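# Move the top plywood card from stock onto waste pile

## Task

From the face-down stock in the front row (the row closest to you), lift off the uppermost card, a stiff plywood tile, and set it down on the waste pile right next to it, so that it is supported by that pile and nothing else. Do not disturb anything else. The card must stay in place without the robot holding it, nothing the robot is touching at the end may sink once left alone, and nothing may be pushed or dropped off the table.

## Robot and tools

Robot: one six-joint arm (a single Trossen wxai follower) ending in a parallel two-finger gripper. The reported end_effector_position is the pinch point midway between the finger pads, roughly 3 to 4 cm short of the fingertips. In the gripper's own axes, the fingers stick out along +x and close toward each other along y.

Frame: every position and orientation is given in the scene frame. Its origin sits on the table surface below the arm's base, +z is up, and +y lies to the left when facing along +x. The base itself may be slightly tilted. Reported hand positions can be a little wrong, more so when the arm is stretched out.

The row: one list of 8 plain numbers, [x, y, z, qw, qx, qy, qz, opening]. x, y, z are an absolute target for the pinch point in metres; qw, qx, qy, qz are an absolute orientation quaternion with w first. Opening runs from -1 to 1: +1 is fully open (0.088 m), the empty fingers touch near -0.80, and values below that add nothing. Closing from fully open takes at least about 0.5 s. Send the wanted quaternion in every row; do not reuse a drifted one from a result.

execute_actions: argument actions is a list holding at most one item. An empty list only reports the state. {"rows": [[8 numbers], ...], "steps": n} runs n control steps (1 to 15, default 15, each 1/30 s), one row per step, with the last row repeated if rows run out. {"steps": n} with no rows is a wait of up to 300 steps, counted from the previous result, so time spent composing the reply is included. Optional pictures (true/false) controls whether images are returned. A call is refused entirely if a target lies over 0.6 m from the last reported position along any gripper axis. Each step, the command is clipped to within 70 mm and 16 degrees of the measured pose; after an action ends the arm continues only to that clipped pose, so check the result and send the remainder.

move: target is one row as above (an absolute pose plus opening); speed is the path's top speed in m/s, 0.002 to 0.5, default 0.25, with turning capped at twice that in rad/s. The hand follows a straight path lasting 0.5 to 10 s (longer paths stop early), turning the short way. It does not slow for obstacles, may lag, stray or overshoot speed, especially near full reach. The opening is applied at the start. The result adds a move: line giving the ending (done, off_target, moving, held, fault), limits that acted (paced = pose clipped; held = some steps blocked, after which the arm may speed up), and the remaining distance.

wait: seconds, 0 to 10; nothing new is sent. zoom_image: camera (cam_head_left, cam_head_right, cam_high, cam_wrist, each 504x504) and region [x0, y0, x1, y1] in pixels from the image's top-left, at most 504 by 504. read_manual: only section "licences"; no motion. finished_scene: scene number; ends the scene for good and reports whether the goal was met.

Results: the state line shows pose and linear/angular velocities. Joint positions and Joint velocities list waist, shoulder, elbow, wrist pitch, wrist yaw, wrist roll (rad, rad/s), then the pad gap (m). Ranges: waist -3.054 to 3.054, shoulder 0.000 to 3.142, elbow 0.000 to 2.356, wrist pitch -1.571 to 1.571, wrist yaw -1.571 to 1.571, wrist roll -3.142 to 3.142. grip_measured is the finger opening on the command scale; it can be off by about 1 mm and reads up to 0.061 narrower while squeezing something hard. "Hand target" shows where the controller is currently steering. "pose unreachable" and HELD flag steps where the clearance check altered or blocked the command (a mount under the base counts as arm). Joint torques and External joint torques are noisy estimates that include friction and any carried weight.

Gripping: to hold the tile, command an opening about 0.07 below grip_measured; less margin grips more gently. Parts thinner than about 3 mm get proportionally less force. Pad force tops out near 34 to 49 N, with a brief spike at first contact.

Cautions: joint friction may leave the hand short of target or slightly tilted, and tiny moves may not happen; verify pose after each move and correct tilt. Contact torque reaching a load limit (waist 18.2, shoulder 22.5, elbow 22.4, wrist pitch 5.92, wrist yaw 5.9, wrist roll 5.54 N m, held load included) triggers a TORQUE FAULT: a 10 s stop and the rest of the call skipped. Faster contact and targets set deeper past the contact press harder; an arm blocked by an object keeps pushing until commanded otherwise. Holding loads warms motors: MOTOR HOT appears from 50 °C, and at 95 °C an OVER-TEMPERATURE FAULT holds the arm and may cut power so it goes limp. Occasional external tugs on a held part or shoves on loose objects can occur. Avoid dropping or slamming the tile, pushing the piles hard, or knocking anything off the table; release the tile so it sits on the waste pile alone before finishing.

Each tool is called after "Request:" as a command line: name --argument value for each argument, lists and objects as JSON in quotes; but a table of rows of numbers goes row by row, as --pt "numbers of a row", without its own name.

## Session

Request:
execute_actions --actions '[]'

Scene clock: 0.00 s of 4000.00 s.
end_effector_position=(+0.2642, +0.2952, +0.3522) grip_measured=+0.856 end_effector_quat_wxyz=(+0.866, -0.079, +0.463, +0.173) end_effector_velocity=(-0.001, -0.002, -0.001) end_effector_angular_velocity=(-0.006, +0.008, +0.007)
Joint positions: [ 1.014  1.791  2.116 -1.378  0.305  0.504  0.081]
Joint velocities: [-0.002 -0.002 -0.002 -0.007 -0.007 -0.007 -0.   ]
Joint torques (N m, as the arm reports them, + toward a larger angle): no reading
External joint torques (N m, as the arm's controller estimates them; a push from outside toward a larger angle lowers the number): no reading
Heat: hottest shoulder 23 °C (+0.0 °C/min).
Hand target: +0.264, +0.295, +0.352; +0.866, -0.079, +0.463, +0.173
camera_calibration (this result's frames):
cam_wrist: T_world_to_cam=[[0.427783, -0.90331, -0.0321427, 0.181748], [-0.878943, -0.407421, -0.247926, 0.46286], [0.210858, 0.13431, -0.968246, 0.327693], [0, 0, 0, 1]] pos_world=[0.259982, 0.308741, 0.437885]

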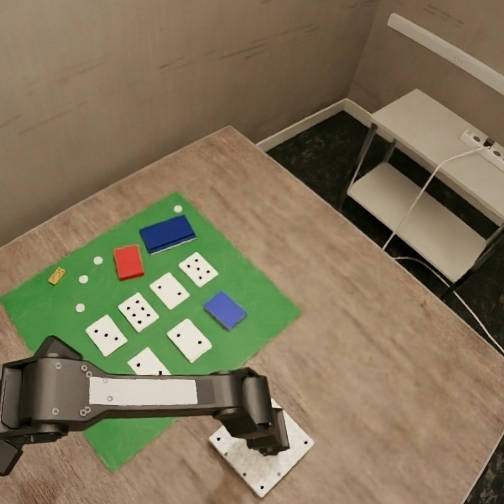

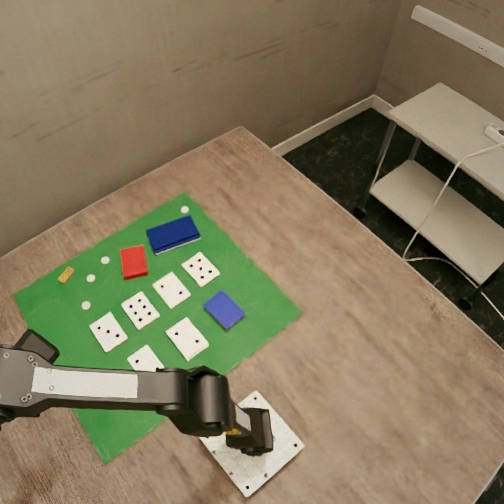

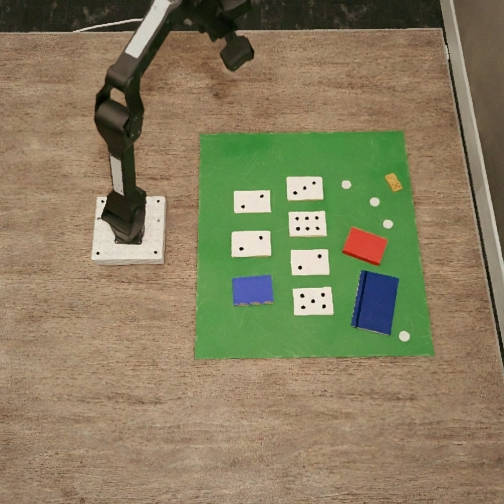

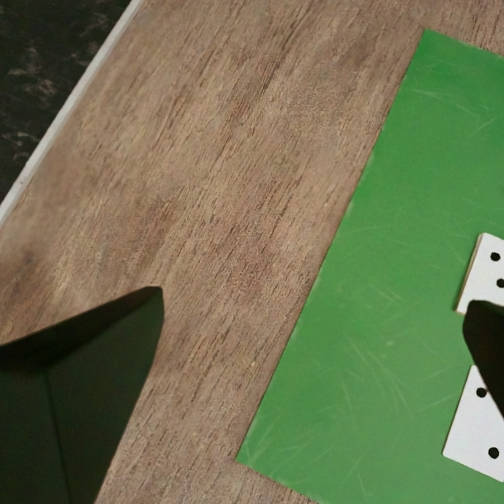

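Request:
zoom_image --camera "cam_high" --region '[200, 170, 360, 330]'

Region (200, 170, 360, 330) of cam_high's 504x504 image, scaled by 3.150, with more detail than that image has.

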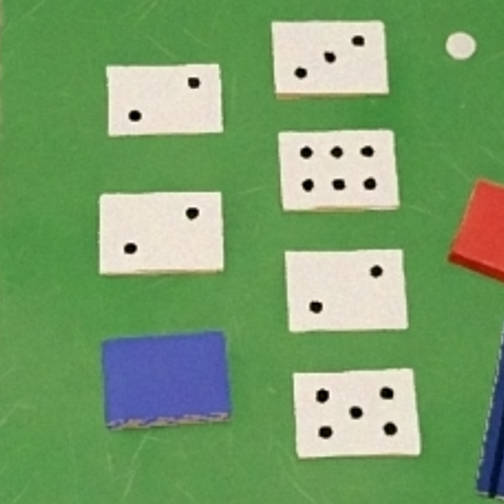

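Request:
move --target '[0.285, -0.148, 0.085, 0.704, -0.031, 0.708, 0.031, 0.1]' --speed 0.25

Scene clock: 16.30 s of 4000.00 s.
end_effector_position=(+0.2752, -0.1426, +0.0868) grip_measured=+0.103 end_effector_quat_wxyz=(+0.702, -0.020, +0.711, +0.039) end_effector_velocity=(-0.005, +0.003, -0.003) end_effector_angular_velocity=(+0.021, +0.024, +0.020)
Joint positions: [-0.431  1.789  1.182 -0.978 -0.009 -0.564  0.044]
Joint velocities: [-0.002  0.007 -0.002 -0.022 -0.007 -0.022  0.   ]
Joint torques (N m, as the arm reports them, + toward a larger angle): [-0.3  -5.47  7.34  0.28  0.09 -0.24]
External joint torques (N m, as the arm's controller estimates them; a push from outside toward a larger angle lowers the number): [-0.38  1.3   2.27  0.04  0.14 -0.24]
Heat: hottest shoulder 25 °C (+7.4 °C/min).
Hand target: +0.278, -0.146, +0.087; +0.703, -0.023, +0.710, +0.038
Off the commanded pose: 0.011 m, 2 deg.
After step 90, 10.60 s passed at rest.
move: off_target
camera_calibration (this result's frames):
cam_wrist: T_world_to_cam=[[0.127281, -0.989489, -0.0686433, -0.153432], [-0.927221, -0.143276, 0.346026, 0.2278], [-0.352223, 0.019605, -0.935711, 0.262961], [0, 0, 0, 1]] pos_world=[0.323371, -0.124337, 0.156699]

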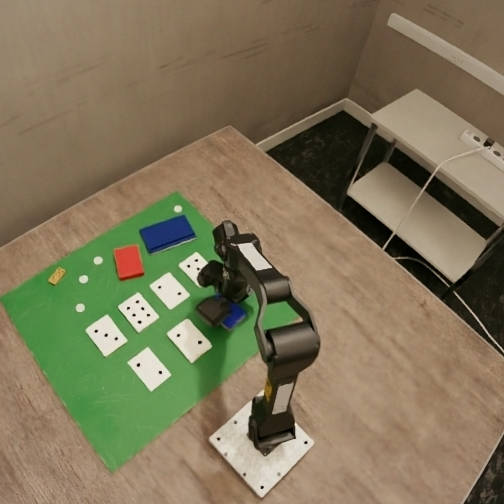

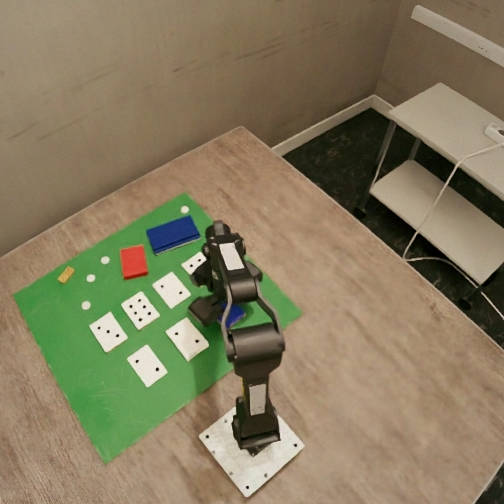

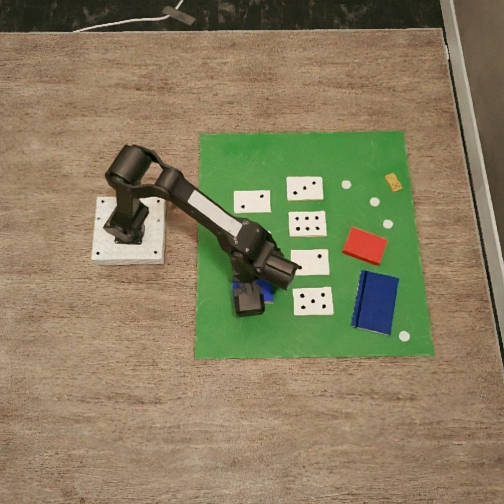

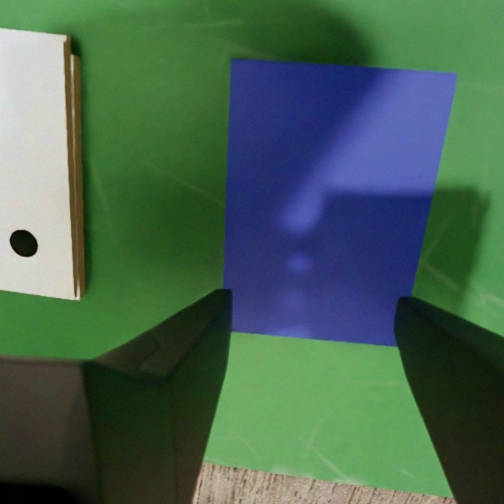

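Request:
move --target '[0.287, -0.146, 0.058, 0.704, -0.026, 0.708, 0.026, 0.1]' --speed 0.025

Scene clock: 36.90 s of 4000.00 s.
end_effector_position=(+0.2894, -0.1482, +0.0637) grip_measured=+0.103 end_effector_quat_wxyz=(+0.711, -0.029, +0.703, +0.025) end_effector_velocity=(+0.002, +0.002, +0.000) end_effector_angular_velocity=(+0.016, -0.016, +0.005)
Joint positions: [-0.418  1.849  1.16  -0.859  0.008 -0.545  0.044]
Joint velocities: [-0.002 -0.002 -0.002  0.007 -0.022 -0.007 -0.   ]
Joint torques (N m, as the arm reports them, + toward a larger angle): [ 0.49 -5.73  3.89  0.33  0.07  0.21]
External joint torques (N m, as the arm's controller estimates them; a push from outside toward a larger angle lowers the number): [ 0.43  1.34 -1.08  0.01  0.1   0.2 ]
Heat: hottest shoulder 26 °C (+4.9 °C/min).
Hand target: +0.287, -0.146, +0.058; +0.705, -0.026, +0.709, +0.026
Off the commanded pose: 0.006 m, 1 deg.
After step 90, 16.07 s passed at rest.
move: done
camera_calibration (this result's frames):
cam_wrist: T_world_to_cam=[[0.120796, -0.992095, -0.034005, -0.163017], [-0.936747, -0.125259, 0.326827, 0.254771], [-0.328503, -0.00762523, -0.944472, 0.236087], [0, 0, 0, 1]] pos_world=[0.335903, -0.128016, 0.134168]

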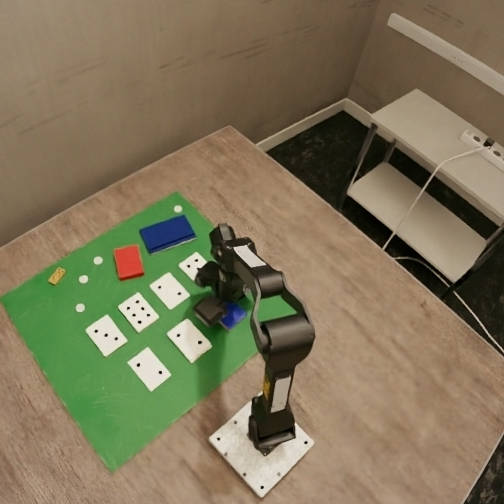

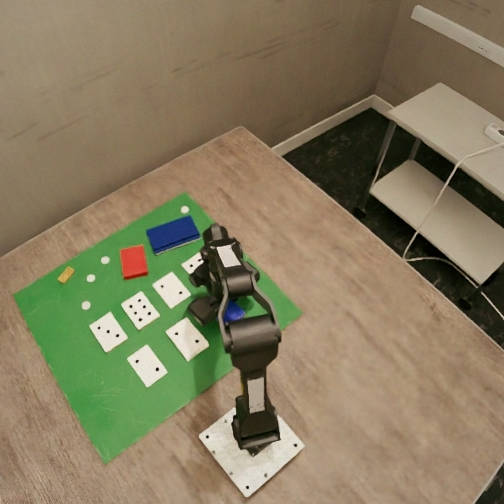

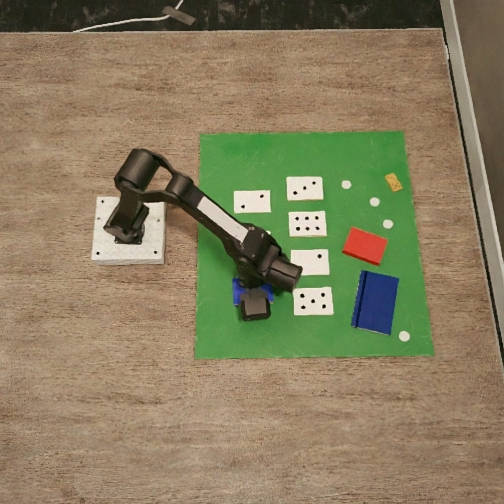

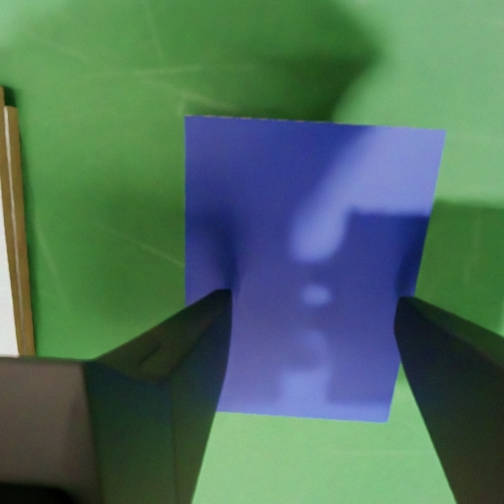

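Request:
execute_actions --actions '[{"rows": [[0.287,-0.1455,0.0577,0.704,-0.026,0.708,0.026,0.1],[0.287,-0.145,0.0574,0.704,-0.026,0.708,0.026,0.1],[0.287,-0.1445,0.0571,0.704,-0.026,0.708,0.026,0.1],[0.287,-0.144,0.0568,0.704,-0.026,0.708,0.026,0.1],[0.287,-0.1435,0.0565,0.704,-0.026,0.708,0.026,0.1],[0.287,-0.1432,0.0562,0.704,-0.026,0.708,0.026,0.1],[0.287,-0.1432,0.0559,0.704,-0.026,0.708,0.026,0.1],[0.287,-0.1432,0.0556,0.704,-0.026,0.708,0.026,0.1],[0.287,-0.1432,0.0553,0.704,-0.026,0.708,0.026,0.1],[0.287,-0.1432,0.055,0.704,-0.026,0.708,0.026,0.1],[0.287,-0.1432,0.0547,0.704,-0.026,0.708,0.026,0.1]], "steps": 15}]' --pictures false

Request:
execute_actions --actions '[{"rows": [[0.287,-0.1432,0.0544,0.704,-0.026,0.708,0.026,0.1],[0.287,-0.1432,0.0541,0.704,-0.026,0.708,0.026,0.1],[0.287,-0.1432,0.0538,0.704,-0.026,0.708,0.026,0.1],[0.287,-0.1432,0.0535,0.704,-0.026,0.708,0.026,0.1],[0.287,-0.1432,0.0532,0.704,-0.026,0.708,0.026,0.1]], "steps": 12}]' --pictures false

Request:
execute_actions --actions '[{"rows": [[0.287,-0.1432,0.0529,0.704,-0.026,0.708,0.026,0.1],[0.287,-0.1432,0.0526,0.704,-0.026,0.708,0.026,0.1],[0.287,-0.1432,0.0523,0.704,-0.026,0.708,0.026,0.1],[0.287,-0.1432,0.052,0.704,-0.026,0.708,0.026,0.1],[0.287,-0.1432,0.0517,0.704,-0.026,0.708,0.026,0.1]], "steps": 12}]'

Scene clock: 54.00 s of 4000.00 s.
end_effector_position=(+0.2898, -0.1453, +0.0605) grip_measured=+0.103 end_effector_quat_wxyz=(+0.710, -0.029, +0.703, +0.025) end_effector_velocity=(-0.003, +0.004, -0.002) end_effector_angular_velocity=(+0.014, +0.012, +0.010)
Joint positions: [-0.41   1.852  1.149 -0.846  0.009 -0.536  0.044]
Joint velocities: [ 0.002  0.002 -0.007 -0.007 -0.007 -0.007 -0.   ]
Joint torques (N m, as the arm reports them, + toward a larger angle): [ 0.48 -5.61  4.08  0.34  0.05  0.19]
External joint torques (N m, as the arm's controller estimates them; a push from outside toward a larger angle lowers the number): [ 0.37  1.42 -0.87  0.02  0.1   0.19]
Heat: hottest shoulder 26 °C (+3.3 °C/min).
Hand target: +0.287, -0.143, +0.055; +0.704, -0.026, +0.709, +0.026
Off the commanded pose: 0.007 m, 1 deg.
Steps of this call (steps 1 to 90: nothing new was sent; then 13.60 s passed at rest; steps 91 to 105: all 15 steps of this action). Readings (end_effector_position):
91: (+0.2896, -0.1482, +0.0634)
92: (+0.2897, -0.1481, +0.0633)
94: (+0.2897, -0.1476, +0.0630)
98: (+0.2898, -0.1459, +0.0620)
105: the state above

Scene clock: 54.40 s of 4000.00 s.
end_effector_position=(+0.2900, -0.1454, +0.0589) grip_measured=+0.103 end_effector_quat_wxyz=(+0.711, -0.029, +0.702, +0.025) end_effector_velocity=(-0.000, +0.001, -0.001) end_effector_angular_velocity=(+0.005, -0.005, +0.020)
Joint positions: [-0.41   1.855  1.146 -0.839  0.009 -0.536  0.044]
Joint velocities: [-0.002 -0.002 -0.007  0.007 -0.007 -0.022 -0.   ]
Joint torques (N m, as the arm reports them, + toward a larger angle): [ 0.56 -5.74  4.29  0.33  0.07  0.17]
External joint torques (N m, as the arm's controller estimates them; a push from outside toward a larger angle lowers the number): [ 0.51  1.37 -0.7  -0.01  0.11  0.17]
Heat: hottest shoulder 26 °C (+3.3 °C/min).
Hand target: +0.287, -0.143, +0.053; +0.705, -0.026, +0.709, +0.026
Off the commanded pose: 0.007 m, 1 deg.
Steps of this call (steps 1 to 12: all 12 steps of this action). Readings (end_effector_position):
1: (+0.2899, -0.1454, +0.0605)
2: (+0.2899, -0.1454, +0.0603)
4: (+0.2900, -0.1455, +0.0600)
8: (+0.2900, -0.1454, +0.0592)
12: the state above

Scene clock: 54.80 s of 4000.00 s.
end_effector_position=(+0.2900, -0.1454, +0.0574) grip_measured=+0.103 end_effector_quat_wxyz=(+0.711, -0.029, +0.702, +0.024) end_effector_velocity=(+0.001, +0.000, +0.000) end_effector_angular_velocity=(+0.016, -0.016, +0.000)
Joint positions: [-0.41   1.858  1.143 -0.833  0.009 -0.536  0.044]
Joint velocities: [-0.007 -0.002 -0.002  0.007 -0.022 -0.007 -0.   ]
Joint torques (N m, as the arm reports them, + toward a larger angle): [ 0.42 -5.61  3.98  0.34  0.07  0.18]
External joint torques (N m, as the arm's controller estimates them; a push from outside toward a larger angle lowers the number): [ 0.35  1.43 -0.94  0.02  0.11  0.18]
Heat: hottest shoulder 26 °C (+3.3 °C/min).
Hand target: +0.287, -0.143, +0.052; +0.705, -0.026, +0.709, +0.026
Off the commanded pose: 0.007 m, 1 deg.
Steps of this call (steps 1 to 12: all 12 steps of this action). Readings (end_effector_position):
1: (+0.2899, -0.1454, +0.0588)
2: (+0.2901, -0.1455, +0.0588)
4: (+0.2901, -0.1455, +0.0585)
8: (+0.2900, -0.1454, +0.0576)
12: the state above
camera_calibration (this result's frames):
cam_wrist: T_world_to_cam=[[0.12042, -0.992154, -0.0336034, -0.160518], [-0.936901, -0.124774, 0.326571, 0.257873], [-0.328202, -0.00784262, -0.944575, 0.230274], [0, 0, 0, 1]] pos_world=[0.336507, -0.125277, 0.127903]

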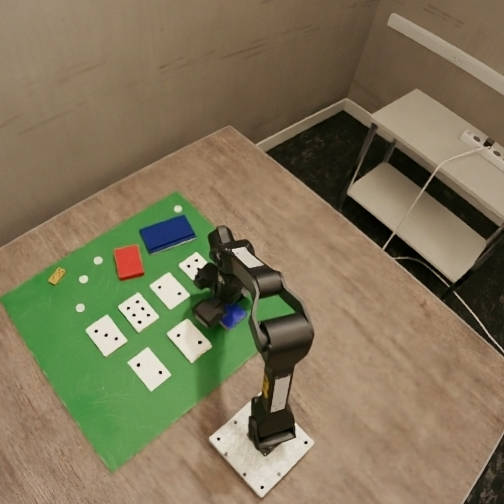

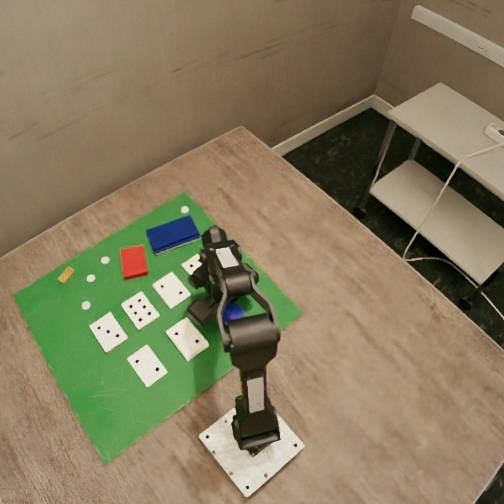

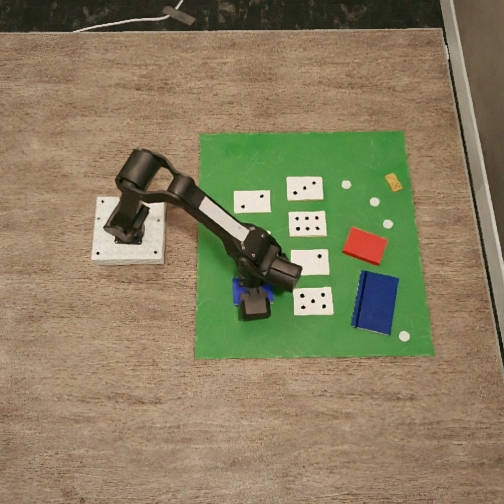

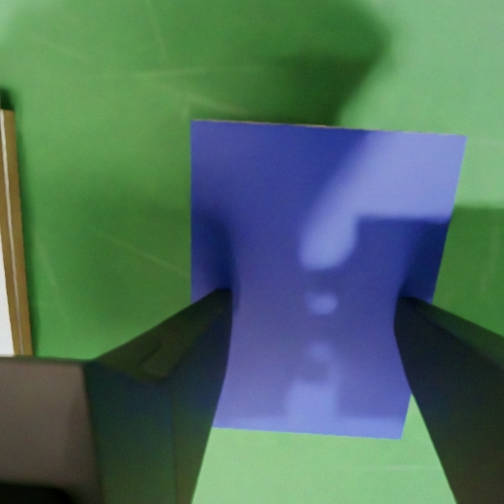

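Request:
execute_actions --actions '[{"rows": [[0.287,-0.1432,0.0515,0.704,-0.026,0.708,0.026,0.1],[0.287,-0.1432,0.0513,0.704,-0.026,0.708,0.026,0.1],[0.287,-0.1432,0.0511,0.704,-0.026,0.708,0.026,0.1],[0.287,-0.1432,0.0509,0.704,-0.026,0.708,0.026,0.1],[0.287,-0.1432,0.0507,0.704,-0.026,0.708,0.026,0.1]], "steps": 12}]' --pictures false

Request:
zoom_image --camera "cam_wrist" --region '[0, 80, 100, 180]'

Scene clock: 68.97 s of 4000.00 s.
end_effector_position=(+0.2899, -0.1454, +0.0570) grip_measured=+0.103 end_effector_quat_wxyz=(+0.711, -0.029, +0.702, +0.024) end_effector_velocity=(-0.002, +0.001, +0.000) end_effector_angular_velocity=(+0.010, +0.003, -0.010)
Joint positions: [-0.41   1.858  1.142 -0.831  0.009 -0.536  0.044]
Joint velocities: [-0.002 -0.002 -0.002 -0.007 -0.007  0.007 -0.001]
Joint torques (N m, as the arm reports them, + toward a larger angle): [ 0.47 -5.65  4.03  0.47  0.05  0.2 ]
External joint torques (N m, as the arm's controller estimates them; a push from outside toward a larger angle lowers the number): [ 0.4   1.37 -0.86  0.16  0.09  0.2 ]
Heat: hottest shoulder 27 °C (+2.0 °C/min).
Hand target: +0.287, -0.143, +0.051; +0.705, -0.026, +0.709, +0.026
Off the commanded pose: 0.007 m, 1 deg.
Steps of this call (steps 1 to 90: nothing new was sent; then 10.77 s passed at rest; steps 91 to 102: all 12 steps of this action). Readings (end_effector_position):
91: (+0.2899, -0.1454, +0.0573)
92: (+0.2899, -0.1454, +0.0573)
94: (+0.2899, -0.1454, +0.0572)
98: (+0.2899, -0.1454, +0.0571)
102: the state above

Region (0, 80, 100, 180) of cam_wrist's 504x504 image, scaled by 5.040, with more detail than that image has.

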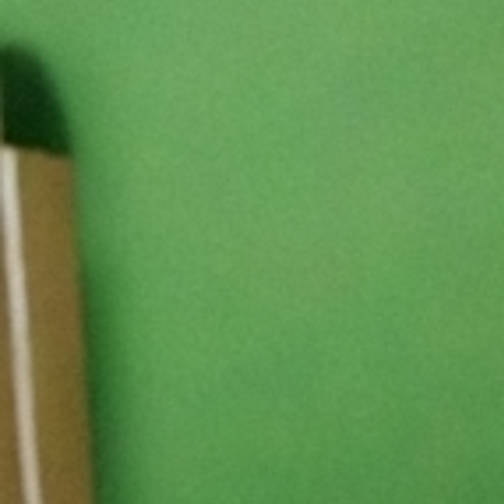

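Request:
execute_actions --actions '[{"rows": [[0.287,-0.1432,0.0517,0.704,-0.026,0.708,0.026,0.1],[0.2874,-0.1434,0.0538,0.7062,-0.0272,0.7058,0.0248,0.1],[0.2878,-0.1436,0.0559,0.7084,-0.0283,0.7036,0.0236,0.1],[0.2883,-0.1438,0.058,0.7105,-0.0295,0.7015,0.0225,0.1],[0.2887,-0.144,0.0601,0.7127,-0.0306,0.6993,0.0213,0.1],[0.2891,-0.1442,0.0622,0.7149,-0.0318,0.6971,0.0201,0.1]], "steps": 14}]' --pictures false

Scene clock: 88.70 s of 4000.00 s.
end_effector_position=(+0.2901, -0.1455, +0.0589) grip_measured=+0.103 end_effector_quat_wxyz=(+0.713, -0.030, +0.700, +0.023) end_effector_velocity=(-0.000, +0.001, +0.006) end_effector_angular_velocity=(+0.001, -0.014, +0.005)
Joint positions: [-0.41   1.851  1.141 -0.831  0.009 -0.536  0.044]
Joint velocities: [-0.002 -0.022 -0.002 -0.007 -0.007 -0.007 -0.   ]
Joint torques (N m, as the arm reports them, + toward a larger angle): [ 0.42 -8.7   3.98  0.39  0.07  0.16]
External joint torques (N m, as the arm's controller estimates them; a push from outside toward a larger angle lowers the number): [ 0.35 -1.78 -0.91  0.06  0.11  0.15]
Heat: hottest shoulder 27 °C (+1.0 °C/min).
Hand target: +0.289, -0.144, +0.062; +0.716, -0.032, +0.698, +0.020
Off the commanded pose: 0.004 m, 1 deg.
Steps of this call (steps 1 to 90: nothing new was sent; then 16.27 s passed at rest; steps 91 to 104: all 14 steps of this action). Readings (end_effector_position):
91: (+0.2899, -0.1454, +0.0570)
92: (+0.2899, -0.1454, +0.0570)
94: (+0.2899, -0.1454, +0.0570)
98: (+0.2900, -0.1454, +0.0575)
104: the state above

Clean lift. Open, then descend to ~0.054.

Request:
execute_actions --actions '[{"rows": [[0.2891,-0.1442,0.0622,0.7149,-0.0318,0.6971,0.0201,0.75]], "steps": 12}]' --pictures false

Request:
execute_actions --actions '[{"rows": [[0.2887,-0.144,0.0601,0.7127,-0.0306,0.6993,0.0213,0.75],[0.2883,-0.1438,0.058,0.7105,-0.0295,0.7015,0.0225,0.75],[0.2878,-0.1436,0.0559,0.7084,-0.0283,0.7036,0.0236,0.75],[0.2874,-0.1434,0.0538,0.7062,-0.0272,0.7058,0.0248,0.75],[0.2872,-0.1433,0.0527,0.7051,-0.0266,0.7069,0.0254,0.75],[0.287,-0.1432,0.0517,0.704,-0.026,0.708,0.026,0.75],[0.287,-0.1432,0.0512,0.704,-0.026,0.708,0.026,0.75],[0.287,-0.1432,0.0507,0.704,-0.026,0.708,0.026,0.75],[0.287,-0.1432,0.0502,0.704,-0.026,0.708,0.026,0.75],[0.287,-0.1432,0.0497,0.704,-0.026,0.708,0.026,0.75],[0.287,-0.1432,0.0492,0.704,-0.026,0.708,0.026,0.75],[0.287,-0.1432,0.0487,0.704,-0.026,0.708,0.026,0.75]], "steps": 15}]' --pictures false

Request:
execute_actions --actions '[{"rows": [[0.287,-0.1432,0.0487,0.704,-0.026,0.708,0.026,0.75],[0.287,-0.1432,0.0487,0.704,-0.026,0.708,0.026,0.75],[0.287,-0.1432,0.0487,0.704,-0.026,0.708,0.026,0.75],[0.287,-0.1432,0.0487,0.704,-0.026,0.708,0.026,0.72],[0.287,-0.1432,0.0487,0.704,-0.026,0.708,0.026,0.69],[0.287,-0.1432,0.0487,0.704,-0.026,0.708,0.026,0.66],[0.287,-0.1432,0.0487,0.704,-0.026,0.708,0.026,0.63]], "steps": 12}]'

Scene clock: 108.23 s of 4000.00 s.
end_effector_position=(+0.2902, -0.1456, +0.0593) grip_measured=+0.720 end_effector_quat_wxyz=(+0.713, -0.030, +0.700, +0.023) end_effector_velocity=(-0.002, +0.001, +0.002) end_effector_angular_velocity=(-0.006, +0.005, +0.010)
Joint positions: [-0.41   1.849  1.141 -0.831  0.009 -0.536  0.074]
Joint velocities: [ 0.002 -0.007 -0.002 -0.007  0.007 -0.007  0.011]
Joint torques (N m, as the arm reports them, + toward a larger angle): [ 0.39 -8.64  4.08  0.35  0.08  0.15]
External joint torques (N m, as the arm's controller estimates them; a push from outside toward a larger angle lowers the number): [ 0.3  -1.59 -0.89  0.01  0.12  0.15]
Heat: hottest shoulder 29 °C (+3.0 °C/min).
Hand target: +0.289, -0.144, +0.062; +0.715, -0.032, +0.698, +0.020
Off the commanded pose: 0.003 m, 1 deg.
Steps of this call (steps 1 to 90: nothing new was sent; then 16.13 s passed at rest; steps 91 to 102: all 12 steps of this action). Readings (end_effector_position):
91: (+0.2902, -0.1456, +0.0593)
92: (+0.2902, -0.1456, +0.0593)
94: (+0.2902, -0.1456, +0.0593)
98: (+0.2902, -0.1456, +0.0593)
102: the state above

Scene clock: 108.73 s of 4000.00 s.
end_effector_position=(+0.2898, -0.1453, +0.0551) grip_measured=+0.746 end_effector_quat_wxyz=(+0.711, -0.029, +0.702, +0.024) end_effector_velocity=(-0.006, -0.002, -0.009) end_effector_angular_velocity=(-0.008, +0.034, +0.019)
Joint positions: [-0.41   1.861  1.138 -0.824  0.009 -0.536  0.076]
Joint velocities: [-0.002  0.022 -0.012  0.007  0.022 -0.022  0.   ]
Joint torques (N m, as the arm reports them, + toward a larger angle): [ 0.56 -5.93  4.13  0.33  0.07  0.18]
External joint torques (N m, as the arm's controller estimates them; a push from outside toward a larger angle lowers the number): [ 0.47  1.16 -0.79  0.    0.1   0.18]
Heat: hottest shoulder 29 °C (+3.0 °C/min).
Hand target: +0.287, -0.143, +0.049; +0.705, -0.026, +0.709, +0.026
Off the commanded pose: 0.007 m, 1 deg.
Steps of this call (steps 1 to 15: all 15 steps of this action). Readings (end_effector_position):
1: (+0.2902, -0.1456, +0.0593)
2: (+0.2902, -0.1456, +0.0593)
4: (+0.2902, -0.1456, +0.0593)
8: (+0.2901, -0.1455, +0.0589)
15: the state above

Scene clock: 109.13 s of 4000.00 s.
end_effector_position=(+0.2901, -0.1455, +0.0543) grip_measured=+0.650 end_effector_quat_wxyz=(+0.711, -0.029, +0.702, +0.024) end_effector_velocity=(-0.001, +0.003, -0.001) end_effector_angular_velocity=(+0.025, +0.001, +0.005)
Joint positions: [-0.41   1.863  1.137 -0.821  0.009 -0.536  0.071]
Joint velocities: [-0.002  0.002 -0.002 -0.007 -0.022 -0.007 -0.008]
Joint torques (N m, as the arm reports them, + toward a larger angle): [ 0.47 -5.69  4.1   0.36  0.05  0.2 ]
External joint torques (N m, as the arm's controller estimates them; a push from outside toward a larger angle lowers the number): [ 0.43  1.36 -0.77  0.04  0.09  0.2 ]
Heat: hottest shoulder 29 °C (+3.0 °C/min).
Hand target: +0.287, -0.143, +0.049; +0.705, -0.026, +0.709, +0.026
Off the commanded pose: 0.007 m, 1 deg.
Steps of this call (steps 1 to 12: all 12 steps of this action). Readings (end_effector_position):
1: (+0.2898, -0.1453, +0.0548)
2: (+0.2898, -0.1453, +0.0546)
4: (+0.2899, -0.1454, +0.0544)
8: (+0.2901, -0.1454, +0.0544)
12: the state above
camera_calibration (this result's frames):
cam_wrist: T_world_to_cam=[[0.120428, -0.99216, -0.0333941, -0.160681], [-0.937013, -0.124716, 0.326272, 0.259044], [-0.327879, -0.00800163, -0.944686, 0.227297], [0, 0, 0, 1]] pos_world=[0.336604, -0.125295, 0.124839]

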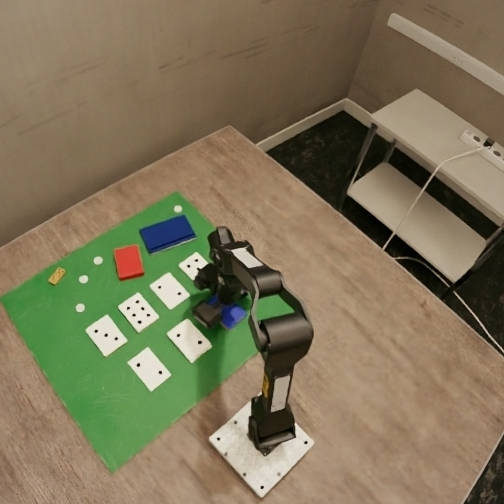

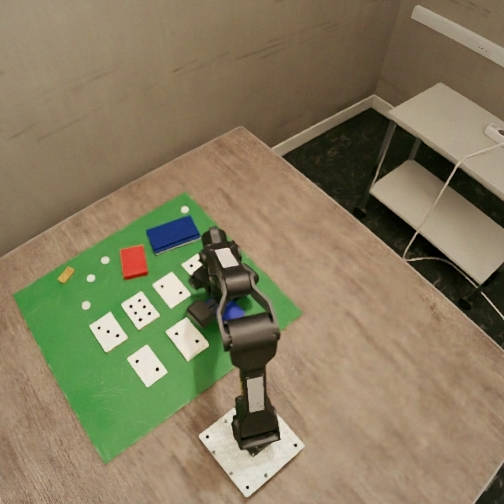

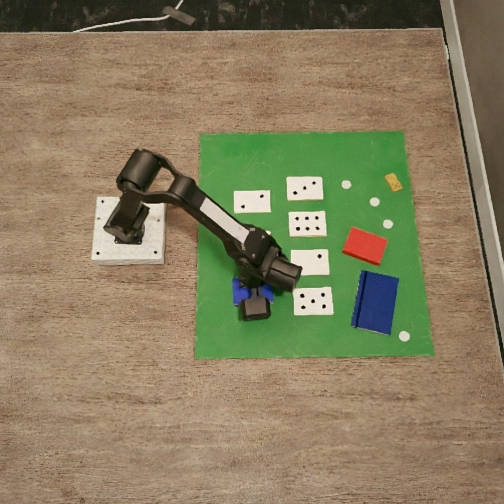

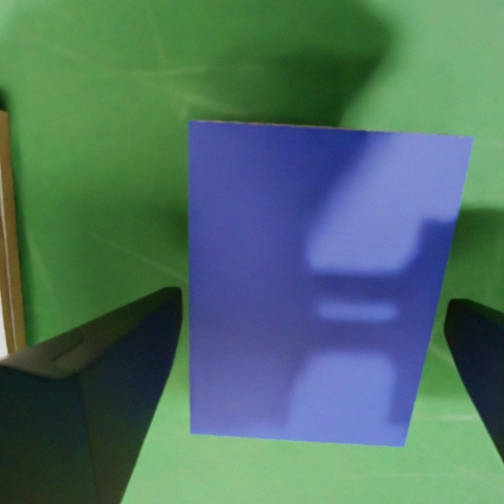

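Request:
execute_actions --actions '[{"rows": [[0.287,-0.1432,0.0487,0.704,-0.026,0.708,0.026,0.61],[0.287,-0.1432,0.0487,0.704,-0.026,0.708,0.026,0.59],[0.287,-0.1432,0.0487,0.704,-0.026,0.708,0.026,0.57],[0.287,-0.1432,0.0487,0.704,-0.026,0.708,0.026,0.55],[0.287,-0.1432,0.0487,0.704,-0.026,0.708,0.026,0.53],[0.287,-0.1432,0.0487,0.704,-0.026,0.708,0.026,0.51],[0.287,-0.1432,0.0487,0.704,-0.026,0.708,0.026,0.49],[0.287,-0.1432,0.0487,0.704,-0.026,0.708,0.026,0.47],[0.287,-0.1432,0.0487,0.704,-0.026,0.708,0.026,0.45],[0.287,-0.1432,0.0487,0.704,-0.026,0.708,0.026,0.43],[0.287,-0.1432,0.0487,0.704,-0.026,0.708,0.026,0.41],[0.287,-0.1432,0.0487,0.704,-0.026,0.708,0.026,0.39]], "steps": 15}]' --pictures false

Request:
execute_actions --actions '[{"rows": [[0.287,-0.1432,0.0487,0.704,-0.026,0.708,0.026,0.39]], "steps": 8}]' --pictures false

Scene clock: 126.57 s of 4000.00 s.
end_effector_position=(+0.2900, -0.1453, +0.0542) grip_measured=+0.461 end_effector_quat_wxyz=(+0.711, -0.029, +0.702, +0.025) end_effector_velocity=(-0.001, +0.003, +0.000) end_effector_angular_velocity=(+0.010, +0.003, +0.010)
Joint positions: [-0.41   1.863  1.137 -0.821  0.009 -0.536  0.062]
Joint velocities: [ 0.002 -0.002 -0.002 -0.007 -0.007 -0.007 -0.   ]
Joint torques (N m, as the arm reports them, + toward a larger angle): [ 0.37 -5.77  4.11  0.38  0.05  0.2 ]
External joint torques (N m, as the arm's controller estimates them; a push from outside toward a larger angle lowers the number): [ 0.25  1.27 -0.79  0.05  0.1   0.2 ]
Heat: hottest shoulder 29 °C (+2.0 °C/min).
Hand target: +0.287, -0.143, +0.049; +0.704, -0.026, +0.709, +0.026
Off the commanded pose: 0.007 m, 1 deg.
Steps of this call (steps 1 to 90: nothing new was sent; then 13.93 s passed at rest; steps 91 to 105: all 15 steps of this action). Readings (end_effector_position):
91: (+0.2901, -0.1455, +0.0543)
92: (+0.2901, -0.1455, +0.0543)
94: (+0.2901, -0.1455, +0.0543)
98: (+0.2900, -0.1454, +0.0542)
105: the state above

Scene clock: 126.83 s of 4000.00 s.
end_effector_position=(+0.2900, -0.1453, +0.0542) grip_measured=+0.461 end_effector_quat_wxyz=(+0.711, -0.029, +0.702, +0.025) end_effector_velocity=(+0.001, +0.001, -0.001) end_effector_angular_velocity=(+0.018, -0.012, +0.000)
Joint positions: [-0.41   1.863  1.137 -0.821  0.009 -0.536  0.062]
Joint velocities: [-0.007  0.002 -0.002  0.007 -0.022 -0.007  0.   ]
Joint torques (N m, as the arm reports them, + toward a larger angle): [ 0.25 -5.8   4.1   0.35  0.06  0.18]
External joint torques (N m, as the arm's controller estimates them; a push from outside toward a larger angle lowers the number): [ 0.21  1.22 -0.82  0.01  0.1   0.18]
Heat: hottest shoulder 29 °C (+2.0 °C/min).
Hand target: +0.287, -0.143, +0.049; +0.705, -0.026, +0.709, +0.026
Off the commanded pose: 0.007 m, 1 deg.
Steps of this call (steps 1 to 8: all 8 steps of this action). Readings (end_effector_position):
1: (+0.2900, -0.1453, +0.0542)
2: (+0.2900, -0.1453, +0.0542)
4: (+0.2900, -0.1453, +0.0542)
8: the state above

Request:
execute_actions --actions '[{"rows": [[0.2874,-0.1434,0.0508,0.7062,-0.0272,0.7058,0.0248,0.39],[0.2878,-0.1436,0.0529,0.7084,-0.0283,0.7036,0.0236,0.39],[0.2883,-0.1438,0.055,0.7105,-0.0295,0.7015,0.0225,0.39],[0.2886,-0.1439,0.0566,0.7122,-0.0304,0.6998,0.0216,0.39],[0.2889,-0.1441,0.0581,0.7138,-0.0312,0.6982,0.0207,0.39],[0.2892,-0.1442,0.0597,0.7154,-0.0321,0.6966,0.0198,0.39],[0.2895,-0.1444,0.0613,0.7171,-0.033,0.6949,0.0189,0.39],[0.2898,-0.1445,0.0629,0.7187,-0.0338,0.6933,0.018,0.39],[0.2901,-0.1447,0.0644,0.7203,-0.0347,0.6917,0.0171,0.39],[0.2904,-0.1448,0.066,0.722,-0.0356,0.69,0.0163,0.39],[0.2907,-0.145,0.0676,0.7236,-0.0364,0.6884,0.0154,0.39],[0.291,-0.1451,0.0692,0.7252,-0.0373,0.6868,0.0145,0.39],[0.2913,-0.1453,0.0707,0.7269,-0.0382,0.6851,0.0136,0.39]], "steps": 15}]' --pictures false

Request:
move --target '[0.285, -0.0215, 0.078, 0.705, -0.005, 0.709, 0.005, 0.39]' --speed 0.08

Scene clock: 145.53 s of 4000.00 s.
end_effector_position=(+0.2920, -0.1464, +0.0648) grip_measured=+0.461 end_effector_quat_wxyz=(+0.722, -0.035, +0.691, +0.018) end_effector_velocity=(+0.014, -0.004, +0.041) end_effector_angular_velocity=(-0.049, -0.147, +0.005)
Joint positions: [-0.41   1.825  1.132 -0.817  0.009 -0.536  0.062]
Joint velocities: [-0.002 -0.134 -0.002  0.022 -0.022 -0.007 -0.   ]
Joint torques (N m, as the arm reports them, + toward a larger angle): [ 0.3  -8.11  4.25  0.42  0.04  0.19]
External joint torques (N m, as the arm's controller estimates them; a push from outside toward a larger angle lowers the number): [ 0.23 -1.45 -0.69  0.03  0.08  0.19]
Heat: hottest shoulder 28 °C (+1.0 °C/min).
Hand target: +0.291, -0.145, +0.070; +0.727, -0.038, +0.685, +0.014
Off the commanded pose: 0.006 m, 1 deg.
Steps of this call (steps 1 to 90: nothing new was sent; then 15.20 s passed at rest; steps 91 to 105: all 15 steps of this action). Readings (end_effector_position):
91: (+0.2900, -0.1453, +0.0542)
92: (+0.2900, -0.1453, +0.0542)
94: (+0.2900, -0.1453, +0.0542)
98: (+0.2900, -0.1453, +0.0552)
105: the state above

Scene clock: 147.77 s of 4000.00 s.
end_effector_position=(+0.2880, -0.0242, +0.0762) grip_measured=+0.461 end_effector_quat_wxyz=(+0.703, -0.008, +0.711, +0.004) end_effector_velocity=(-0.003, +0.006, +0.000) end_effector_angular_velocity=(+0.022, +0.006, -0.000)
Joint positions: [-0.022  1.726  1.055 -0.905  0.018 -0.09   0.062]
Joint velocities: [ 0.007 -0.007 -0.007 -0.007 -0.022  0.007 -0.   ]
Joint torques (N m, as the arm reports them, + toward a larger angle): [ 0.39 -7.64  4.14  0.09  0.1   0.2 ]
External joint torques (N m, as the arm's controller estimates them; a push from outside toward a larger angle lowers the number): [ 0.33 -1.48 -0.88 -0.22  0.11  0.2 ]
Heat: hottest shoulder 28 °C (+1.0 °C/min).
Hand target: +0.286, -0.023, +0.078; +0.704, -0.008, +0.710, +0.002
Off the commanded pose: 0.004 m, 1 deg.
move: done
camera_calibration (this result's frames):
cam_wrist: T_world_to_cam=[[0.0613573, -0.997462, -0.0361304, -0.0222732], [-0.9346, -0.070122, 0.34872, 0.263948], [-0.350368, 0.012371, -0.93653, 0.254618], [0, 0, 0, 1]] pos_world=[0.337263, -0.00685792, 0.145609]

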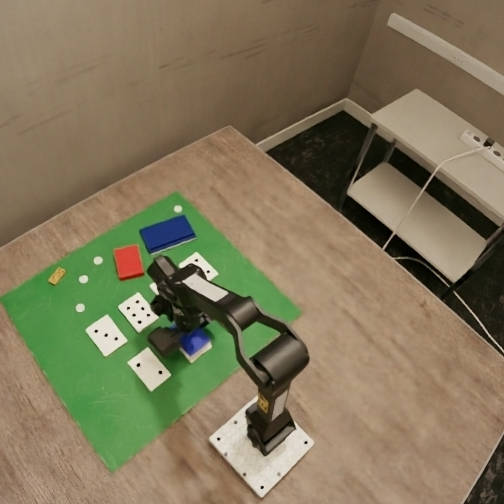

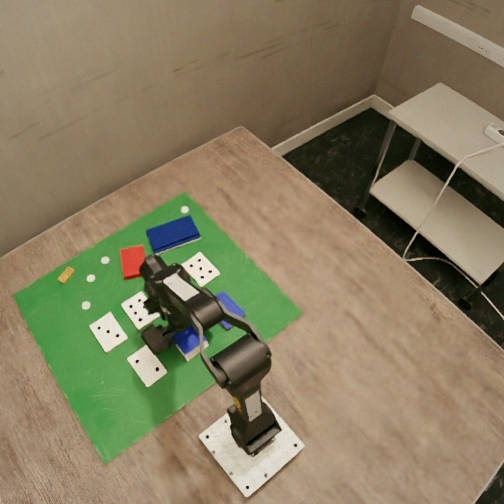

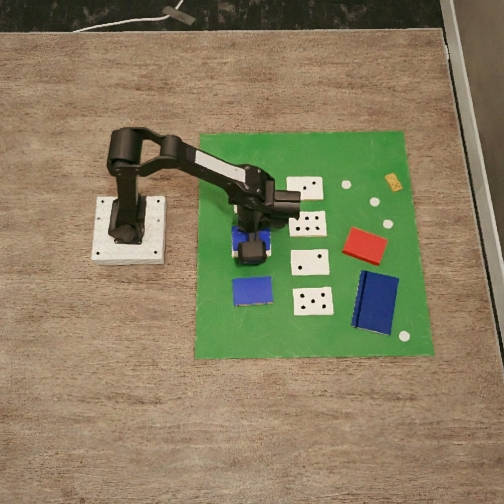

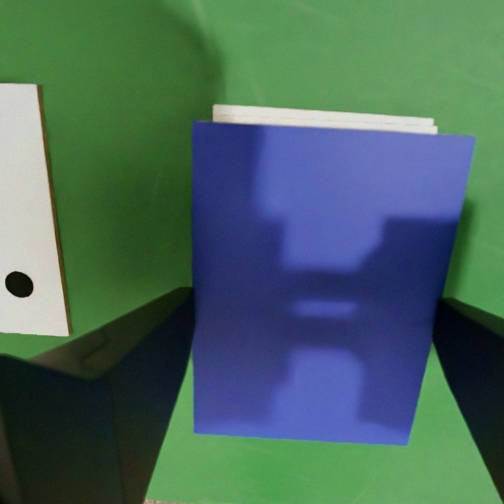

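Request:
zoom_image --camera "cam_head_right" --region '[150, 280, 260, 380]'

Request:
zoom_image --camera "cam_wrist" --region '[0, 60, 250, 200]'

Region (150, 280, 260, 380) of cam_head_right's 504x504 image, scaled by 4.582, with more detail than that image has; it fills the top 458 rows of this view, and the rest is white.

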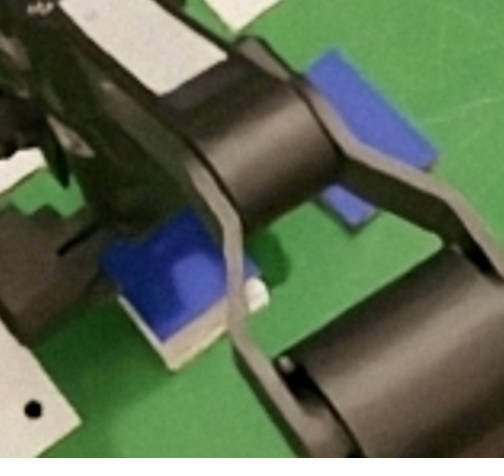

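Region (0, 60, 250, 200) of cam_wrist's 504x504 image, scaled by 2.016, with more detail than that image has; it fills the top 282 rows of this view, and the rest is white.

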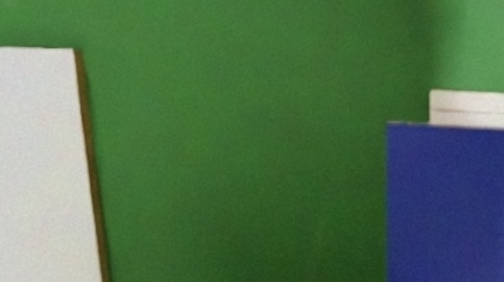

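Request:
zoom_image --camera "cam_high" --region '[220, 220, 300, 320]'

Request:
zoom_image --camera "cam_head_left" --region '[165, 315, 225, 370]'

Region (220, 220, 300, 320) of cam_high's 504x504 image, scaled by 5.040, with more detail than that image has; it fills the left 403 columns of this view, and the rest is white.

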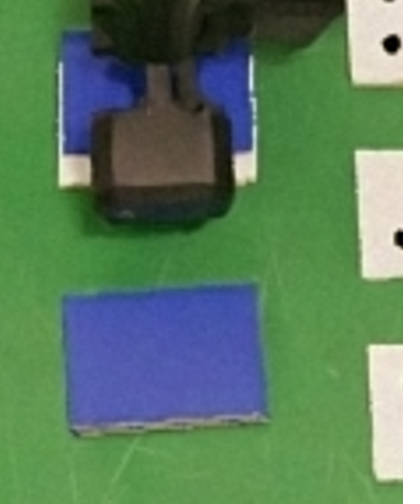

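Region (165, 315, 225, 370) of cam_head_left's 504x504 image, scaled by 8.400, with more detail than that image has; it fills the top 462 rows of this view, and the rest is white.

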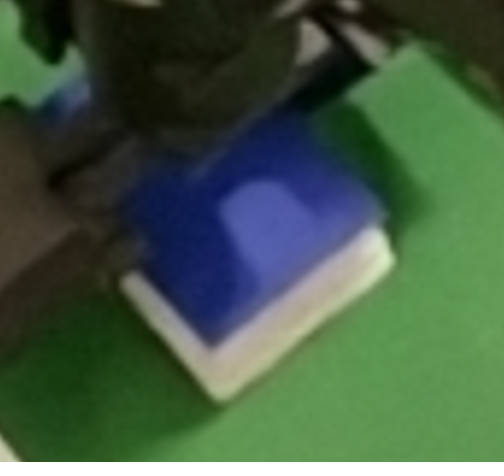

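Request:
move --target '[0.286, -0.026, 0.0515, 0.705, -0.005, 0.709, 0.005, 0.39]' --speed 0.02

Request:
execute_actions --actions '[{"rows": [[0.286,-0.026,0.0512,0.705,-0.005,0.709,0.005,0.39],[0.286,-0.026,0.0509,0.705,-0.005,0.709,0.005,0.39],[0.286,-0.026,0.0506,0.705,-0.005,0.709,0.005,0.39],[0.286,-0.026,0.0503,0.705,-0.005,0.709,0.005,0.39],[0.286,-0.026,0.05,0.705,-0.005,0.709,0.005,0.39]], "steps": 12}]' --pictures false

Scene clock: 177.80 s of 4000.00 s.
end_effector_position=(+0.2892, -0.0254, +0.0565) grip_measured=+0.461 end_effector_quat_wxyz=(+0.711, -0.005, +0.703, +0.004) end_effector_velocity=(-0.002, +0.001, +0.000) end_effector_angular_velocity=(+0.022, +0.006, +0.000)
Joint positions: [-0.03   1.75   0.995 -0.8    0.012 -0.092  0.062]
Joint velocities: [-0.007 -0.002 -0.002 -0.007 -0.022 -0.007 -0.   ]
Joint torques (N m, as the arm reports them, + toward a larger angle): [-0.32 -4.88  4.2   0.41 -0.06 -0.22]
External joint torques (N m, as the arm's controller estimates them; a push from outside toward a larger angle lowers the number): [-0.37  1.3  -0.64  0.08 -0.05 -0.22]
Heat: hottest shoulder 30 °C (+1.0 °C/min).
Hand target: +0.286, -0.026, +0.052; +0.705, -0.005, +0.709, +0.005
Off the commanded pose: 0.006 m, 1 deg.
After step 90, 25.53 s passed at rest.
move: done
camera_calibration (this result's frames):
cam_wrist: T_world_to_cam=[[0.0569882, -0.997622, -0.0387726, -0.0228615], [-0.942528, -0.0665666, 0.327428, 0.275457], [-0.32923, 0.0178847, -0.94408, 0.231043], [0, 0, 0, 1]] pos_world=[0.336995, -0.00860303, 0.127045]

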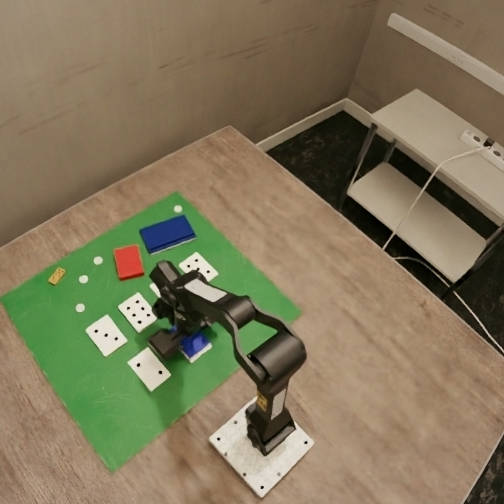

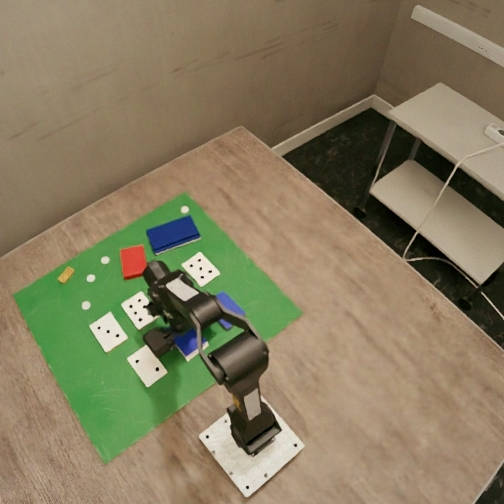

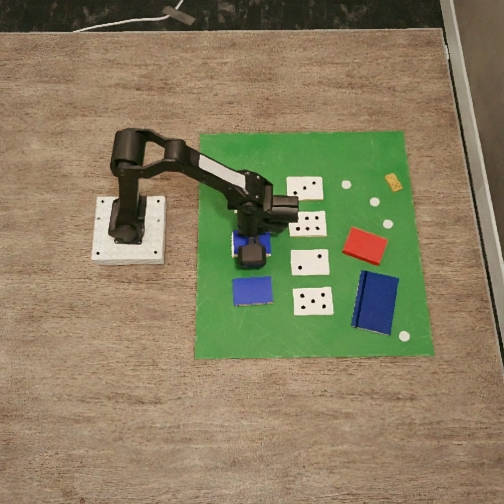

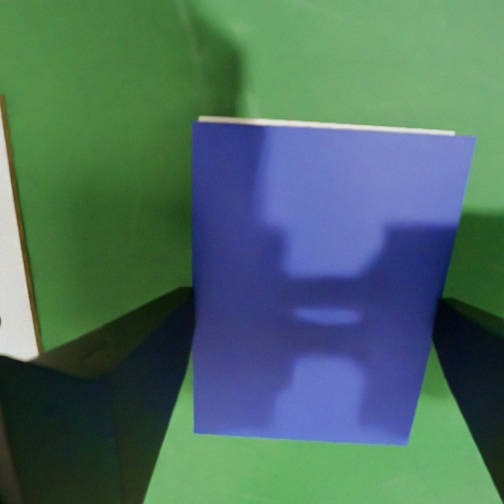

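Scene clock: 178.20 s of 4000.00 s.
end_effector_position=(+0.2897, -0.0254, +0.0550) grip_measured=+0.461 end_effector_quat_wxyz=(+0.711, -0.005, +0.703, +0.004) end_effector_velocity=(-0.005, -0.004, -0.002) end_effector_angular_velocity=(-0.020, +0.019, -0.010)
Joint positions: [-0.03   1.754  0.993 -0.793  0.012 -0.092  0.062]
Joint velocities: [-0.002  0.002 -0.007 -0.007  0.022  0.007  0.   ]
Joint torques (N m, as the arm reports them, + toward a larger angle): [-0.09 -5.03  3.98  0.33 -0.02 -0.23]
External joint torques (N m, as the arm's controller estimates them; a push from outside toward a larger angle lowers the number): [-0.18  1.14 -0.82  0.01 -0.01 -0.23]
Heat: hottest shoulder 30 °C (+1.0 °C/min).
Hand target: +0.286, -0.026, +0.050; +0.705, -0.005, +0.709, +0.005
Off the commanded pose: 0.006 m, 1 deg.
Steps of this call (steps 1 to 12: all 12 steps of this action). Readings (end_effector_position):
1: (+0.2893, -0.0254, +0.0565)
2: (+0.2895, -0.0254, +0.0564)
4: (+0.2897, -0.0254, +0.0560)
8: (+0.2896, -0.0254, +0.0552)
12: the state above

Request:
execute_actions --actions '[{"rows": [[0.286,-0.026,0.0497,0.705,-0.005,0.709,0.005,0.39],[0.286,-0.026,0.0494,0.705,-0.005,0.709,0.005,0.39],[0.286,-0.026,0.0491,0.705,-0.005,0.709,0.005,0.39],[0.286,-0.026,0.0488,0.705,-0.005,0.709,0.005,0.39],[0.286,-0.026,0.0485,0.705,-0.005,0.709,0.005,0.39]], "steps": 12}]' --pictures false

Request:
execute_actions --actions '[{"rows": [[0.286,-0.026,0.0482,0.705,-0.005,0.709,0.005,0.39],[0.286,-0.026,0.0479,0.705,-0.005,0.709,0.005,0.39],[0.286,-0.026,0.0476,0.705,-0.005,0.709,0.005,0.39],[0.286,-0.026,0.0473,0.705,-0.005,0.709,0.005,0.39]], "steps": 12}]' --pictures false

Scene clock: 192.47 s of 4000.00 s.
end_effector_position=(+0.2895, -0.0254, +0.0533) grip_measured=+0.461 end_effector_quat_wxyz=(+0.711, -0.005, +0.703, +0.004) end_effector_velocity=(-0.001, +0.003, -0.000) end_effector_angular_velocity=(+0.022, +0.006, +0.020)
Joint positions: [-0.03   1.757  0.99  -0.787  0.012 -0.092  0.062]
Joint velocities: [-0.002  0.002  0.002 -0.007 -0.022 -0.022 -0.   ]
Joint torques (N m, as the arm reports them, + toward a larger angle): [-0.21 -4.89  4.    0.36  0.03 -0.22]
External joint torques (N m, as the arm's controller estimates them; a push from outside toward a larger angle lowers the number): [-0.31  1.31 -0.78  0.04  0.05 -0.22]
Heat: hottest shoulder 29 °C (+1.0 °C/min).
Hand target: +0.286, -0.026, +0.049; +0.705, -0.005, +0.709, +0.005
Off the commanded pose: 0.006 m, 1 deg.
Steps of this call (steps 1 to 90: nothing new was sent; then 10.87 s passed at rest; steps 91 to 102: all 12 steps of this action). Readings (end_effector_position):
91: (+0.2897, -0.0254, +0.0548)
92: (+0.2898, -0.0254, +0.0548)
94: (+0.2898, -0.0254, +0.0544)
98: (+0.2895, -0.0254, +0.0535)
102: the state above

Scene clock: 192.87 s of 4000.00 s.
end_effector_position=(+0.2897, -0.0254, +0.0521) grip_measured=+0.461 end_effector_quat_wxyz=(+0.711, -0.005, +0.703, +0.004) end_effector_velocity=(-0.005, +0.001, +0.000) end_effector_angular_velocity=(+0.009, +0.021, +0.005)
Joint positions: [-0.03   1.76   0.987 -0.781  0.012 -0.092  0.062]
Joint velocities: [-0.002 -0.002 -0.002 -0.022 -0.007 -0.007 -0.   ]
Joint torques (N m, as the arm reports them, + toward a larger angle): [-0.28 -4.96  4.06  0.35 -0.02 -0.22]
External joint torques (N m, as the arm's controller estimates them; a push from outside toward a larger angle lowers the number): [-0.33  1.21 -0.67  0.04 -0.01 -0.22]
Heat: hottest shoulder 29 °C (+1.0 °C/min).
Hand target: +0.286, -0.026, +0.047; +0.705, -0.005, +0.709, +0.005
Off the commanded pose: 0.006 m, 1 deg.
Steps of this call (steps 1 to 12: all 12 steps of this action). Readings (end_effector_position):
1: (+0.2896, -0.0254, +0.0533)
2: (+0.2896, -0.0254, +0.0531)
4: (+0.2898, -0.0254, +0.0529)
8: (+0.2897, -0.0254, +0.0523)
12: the state above


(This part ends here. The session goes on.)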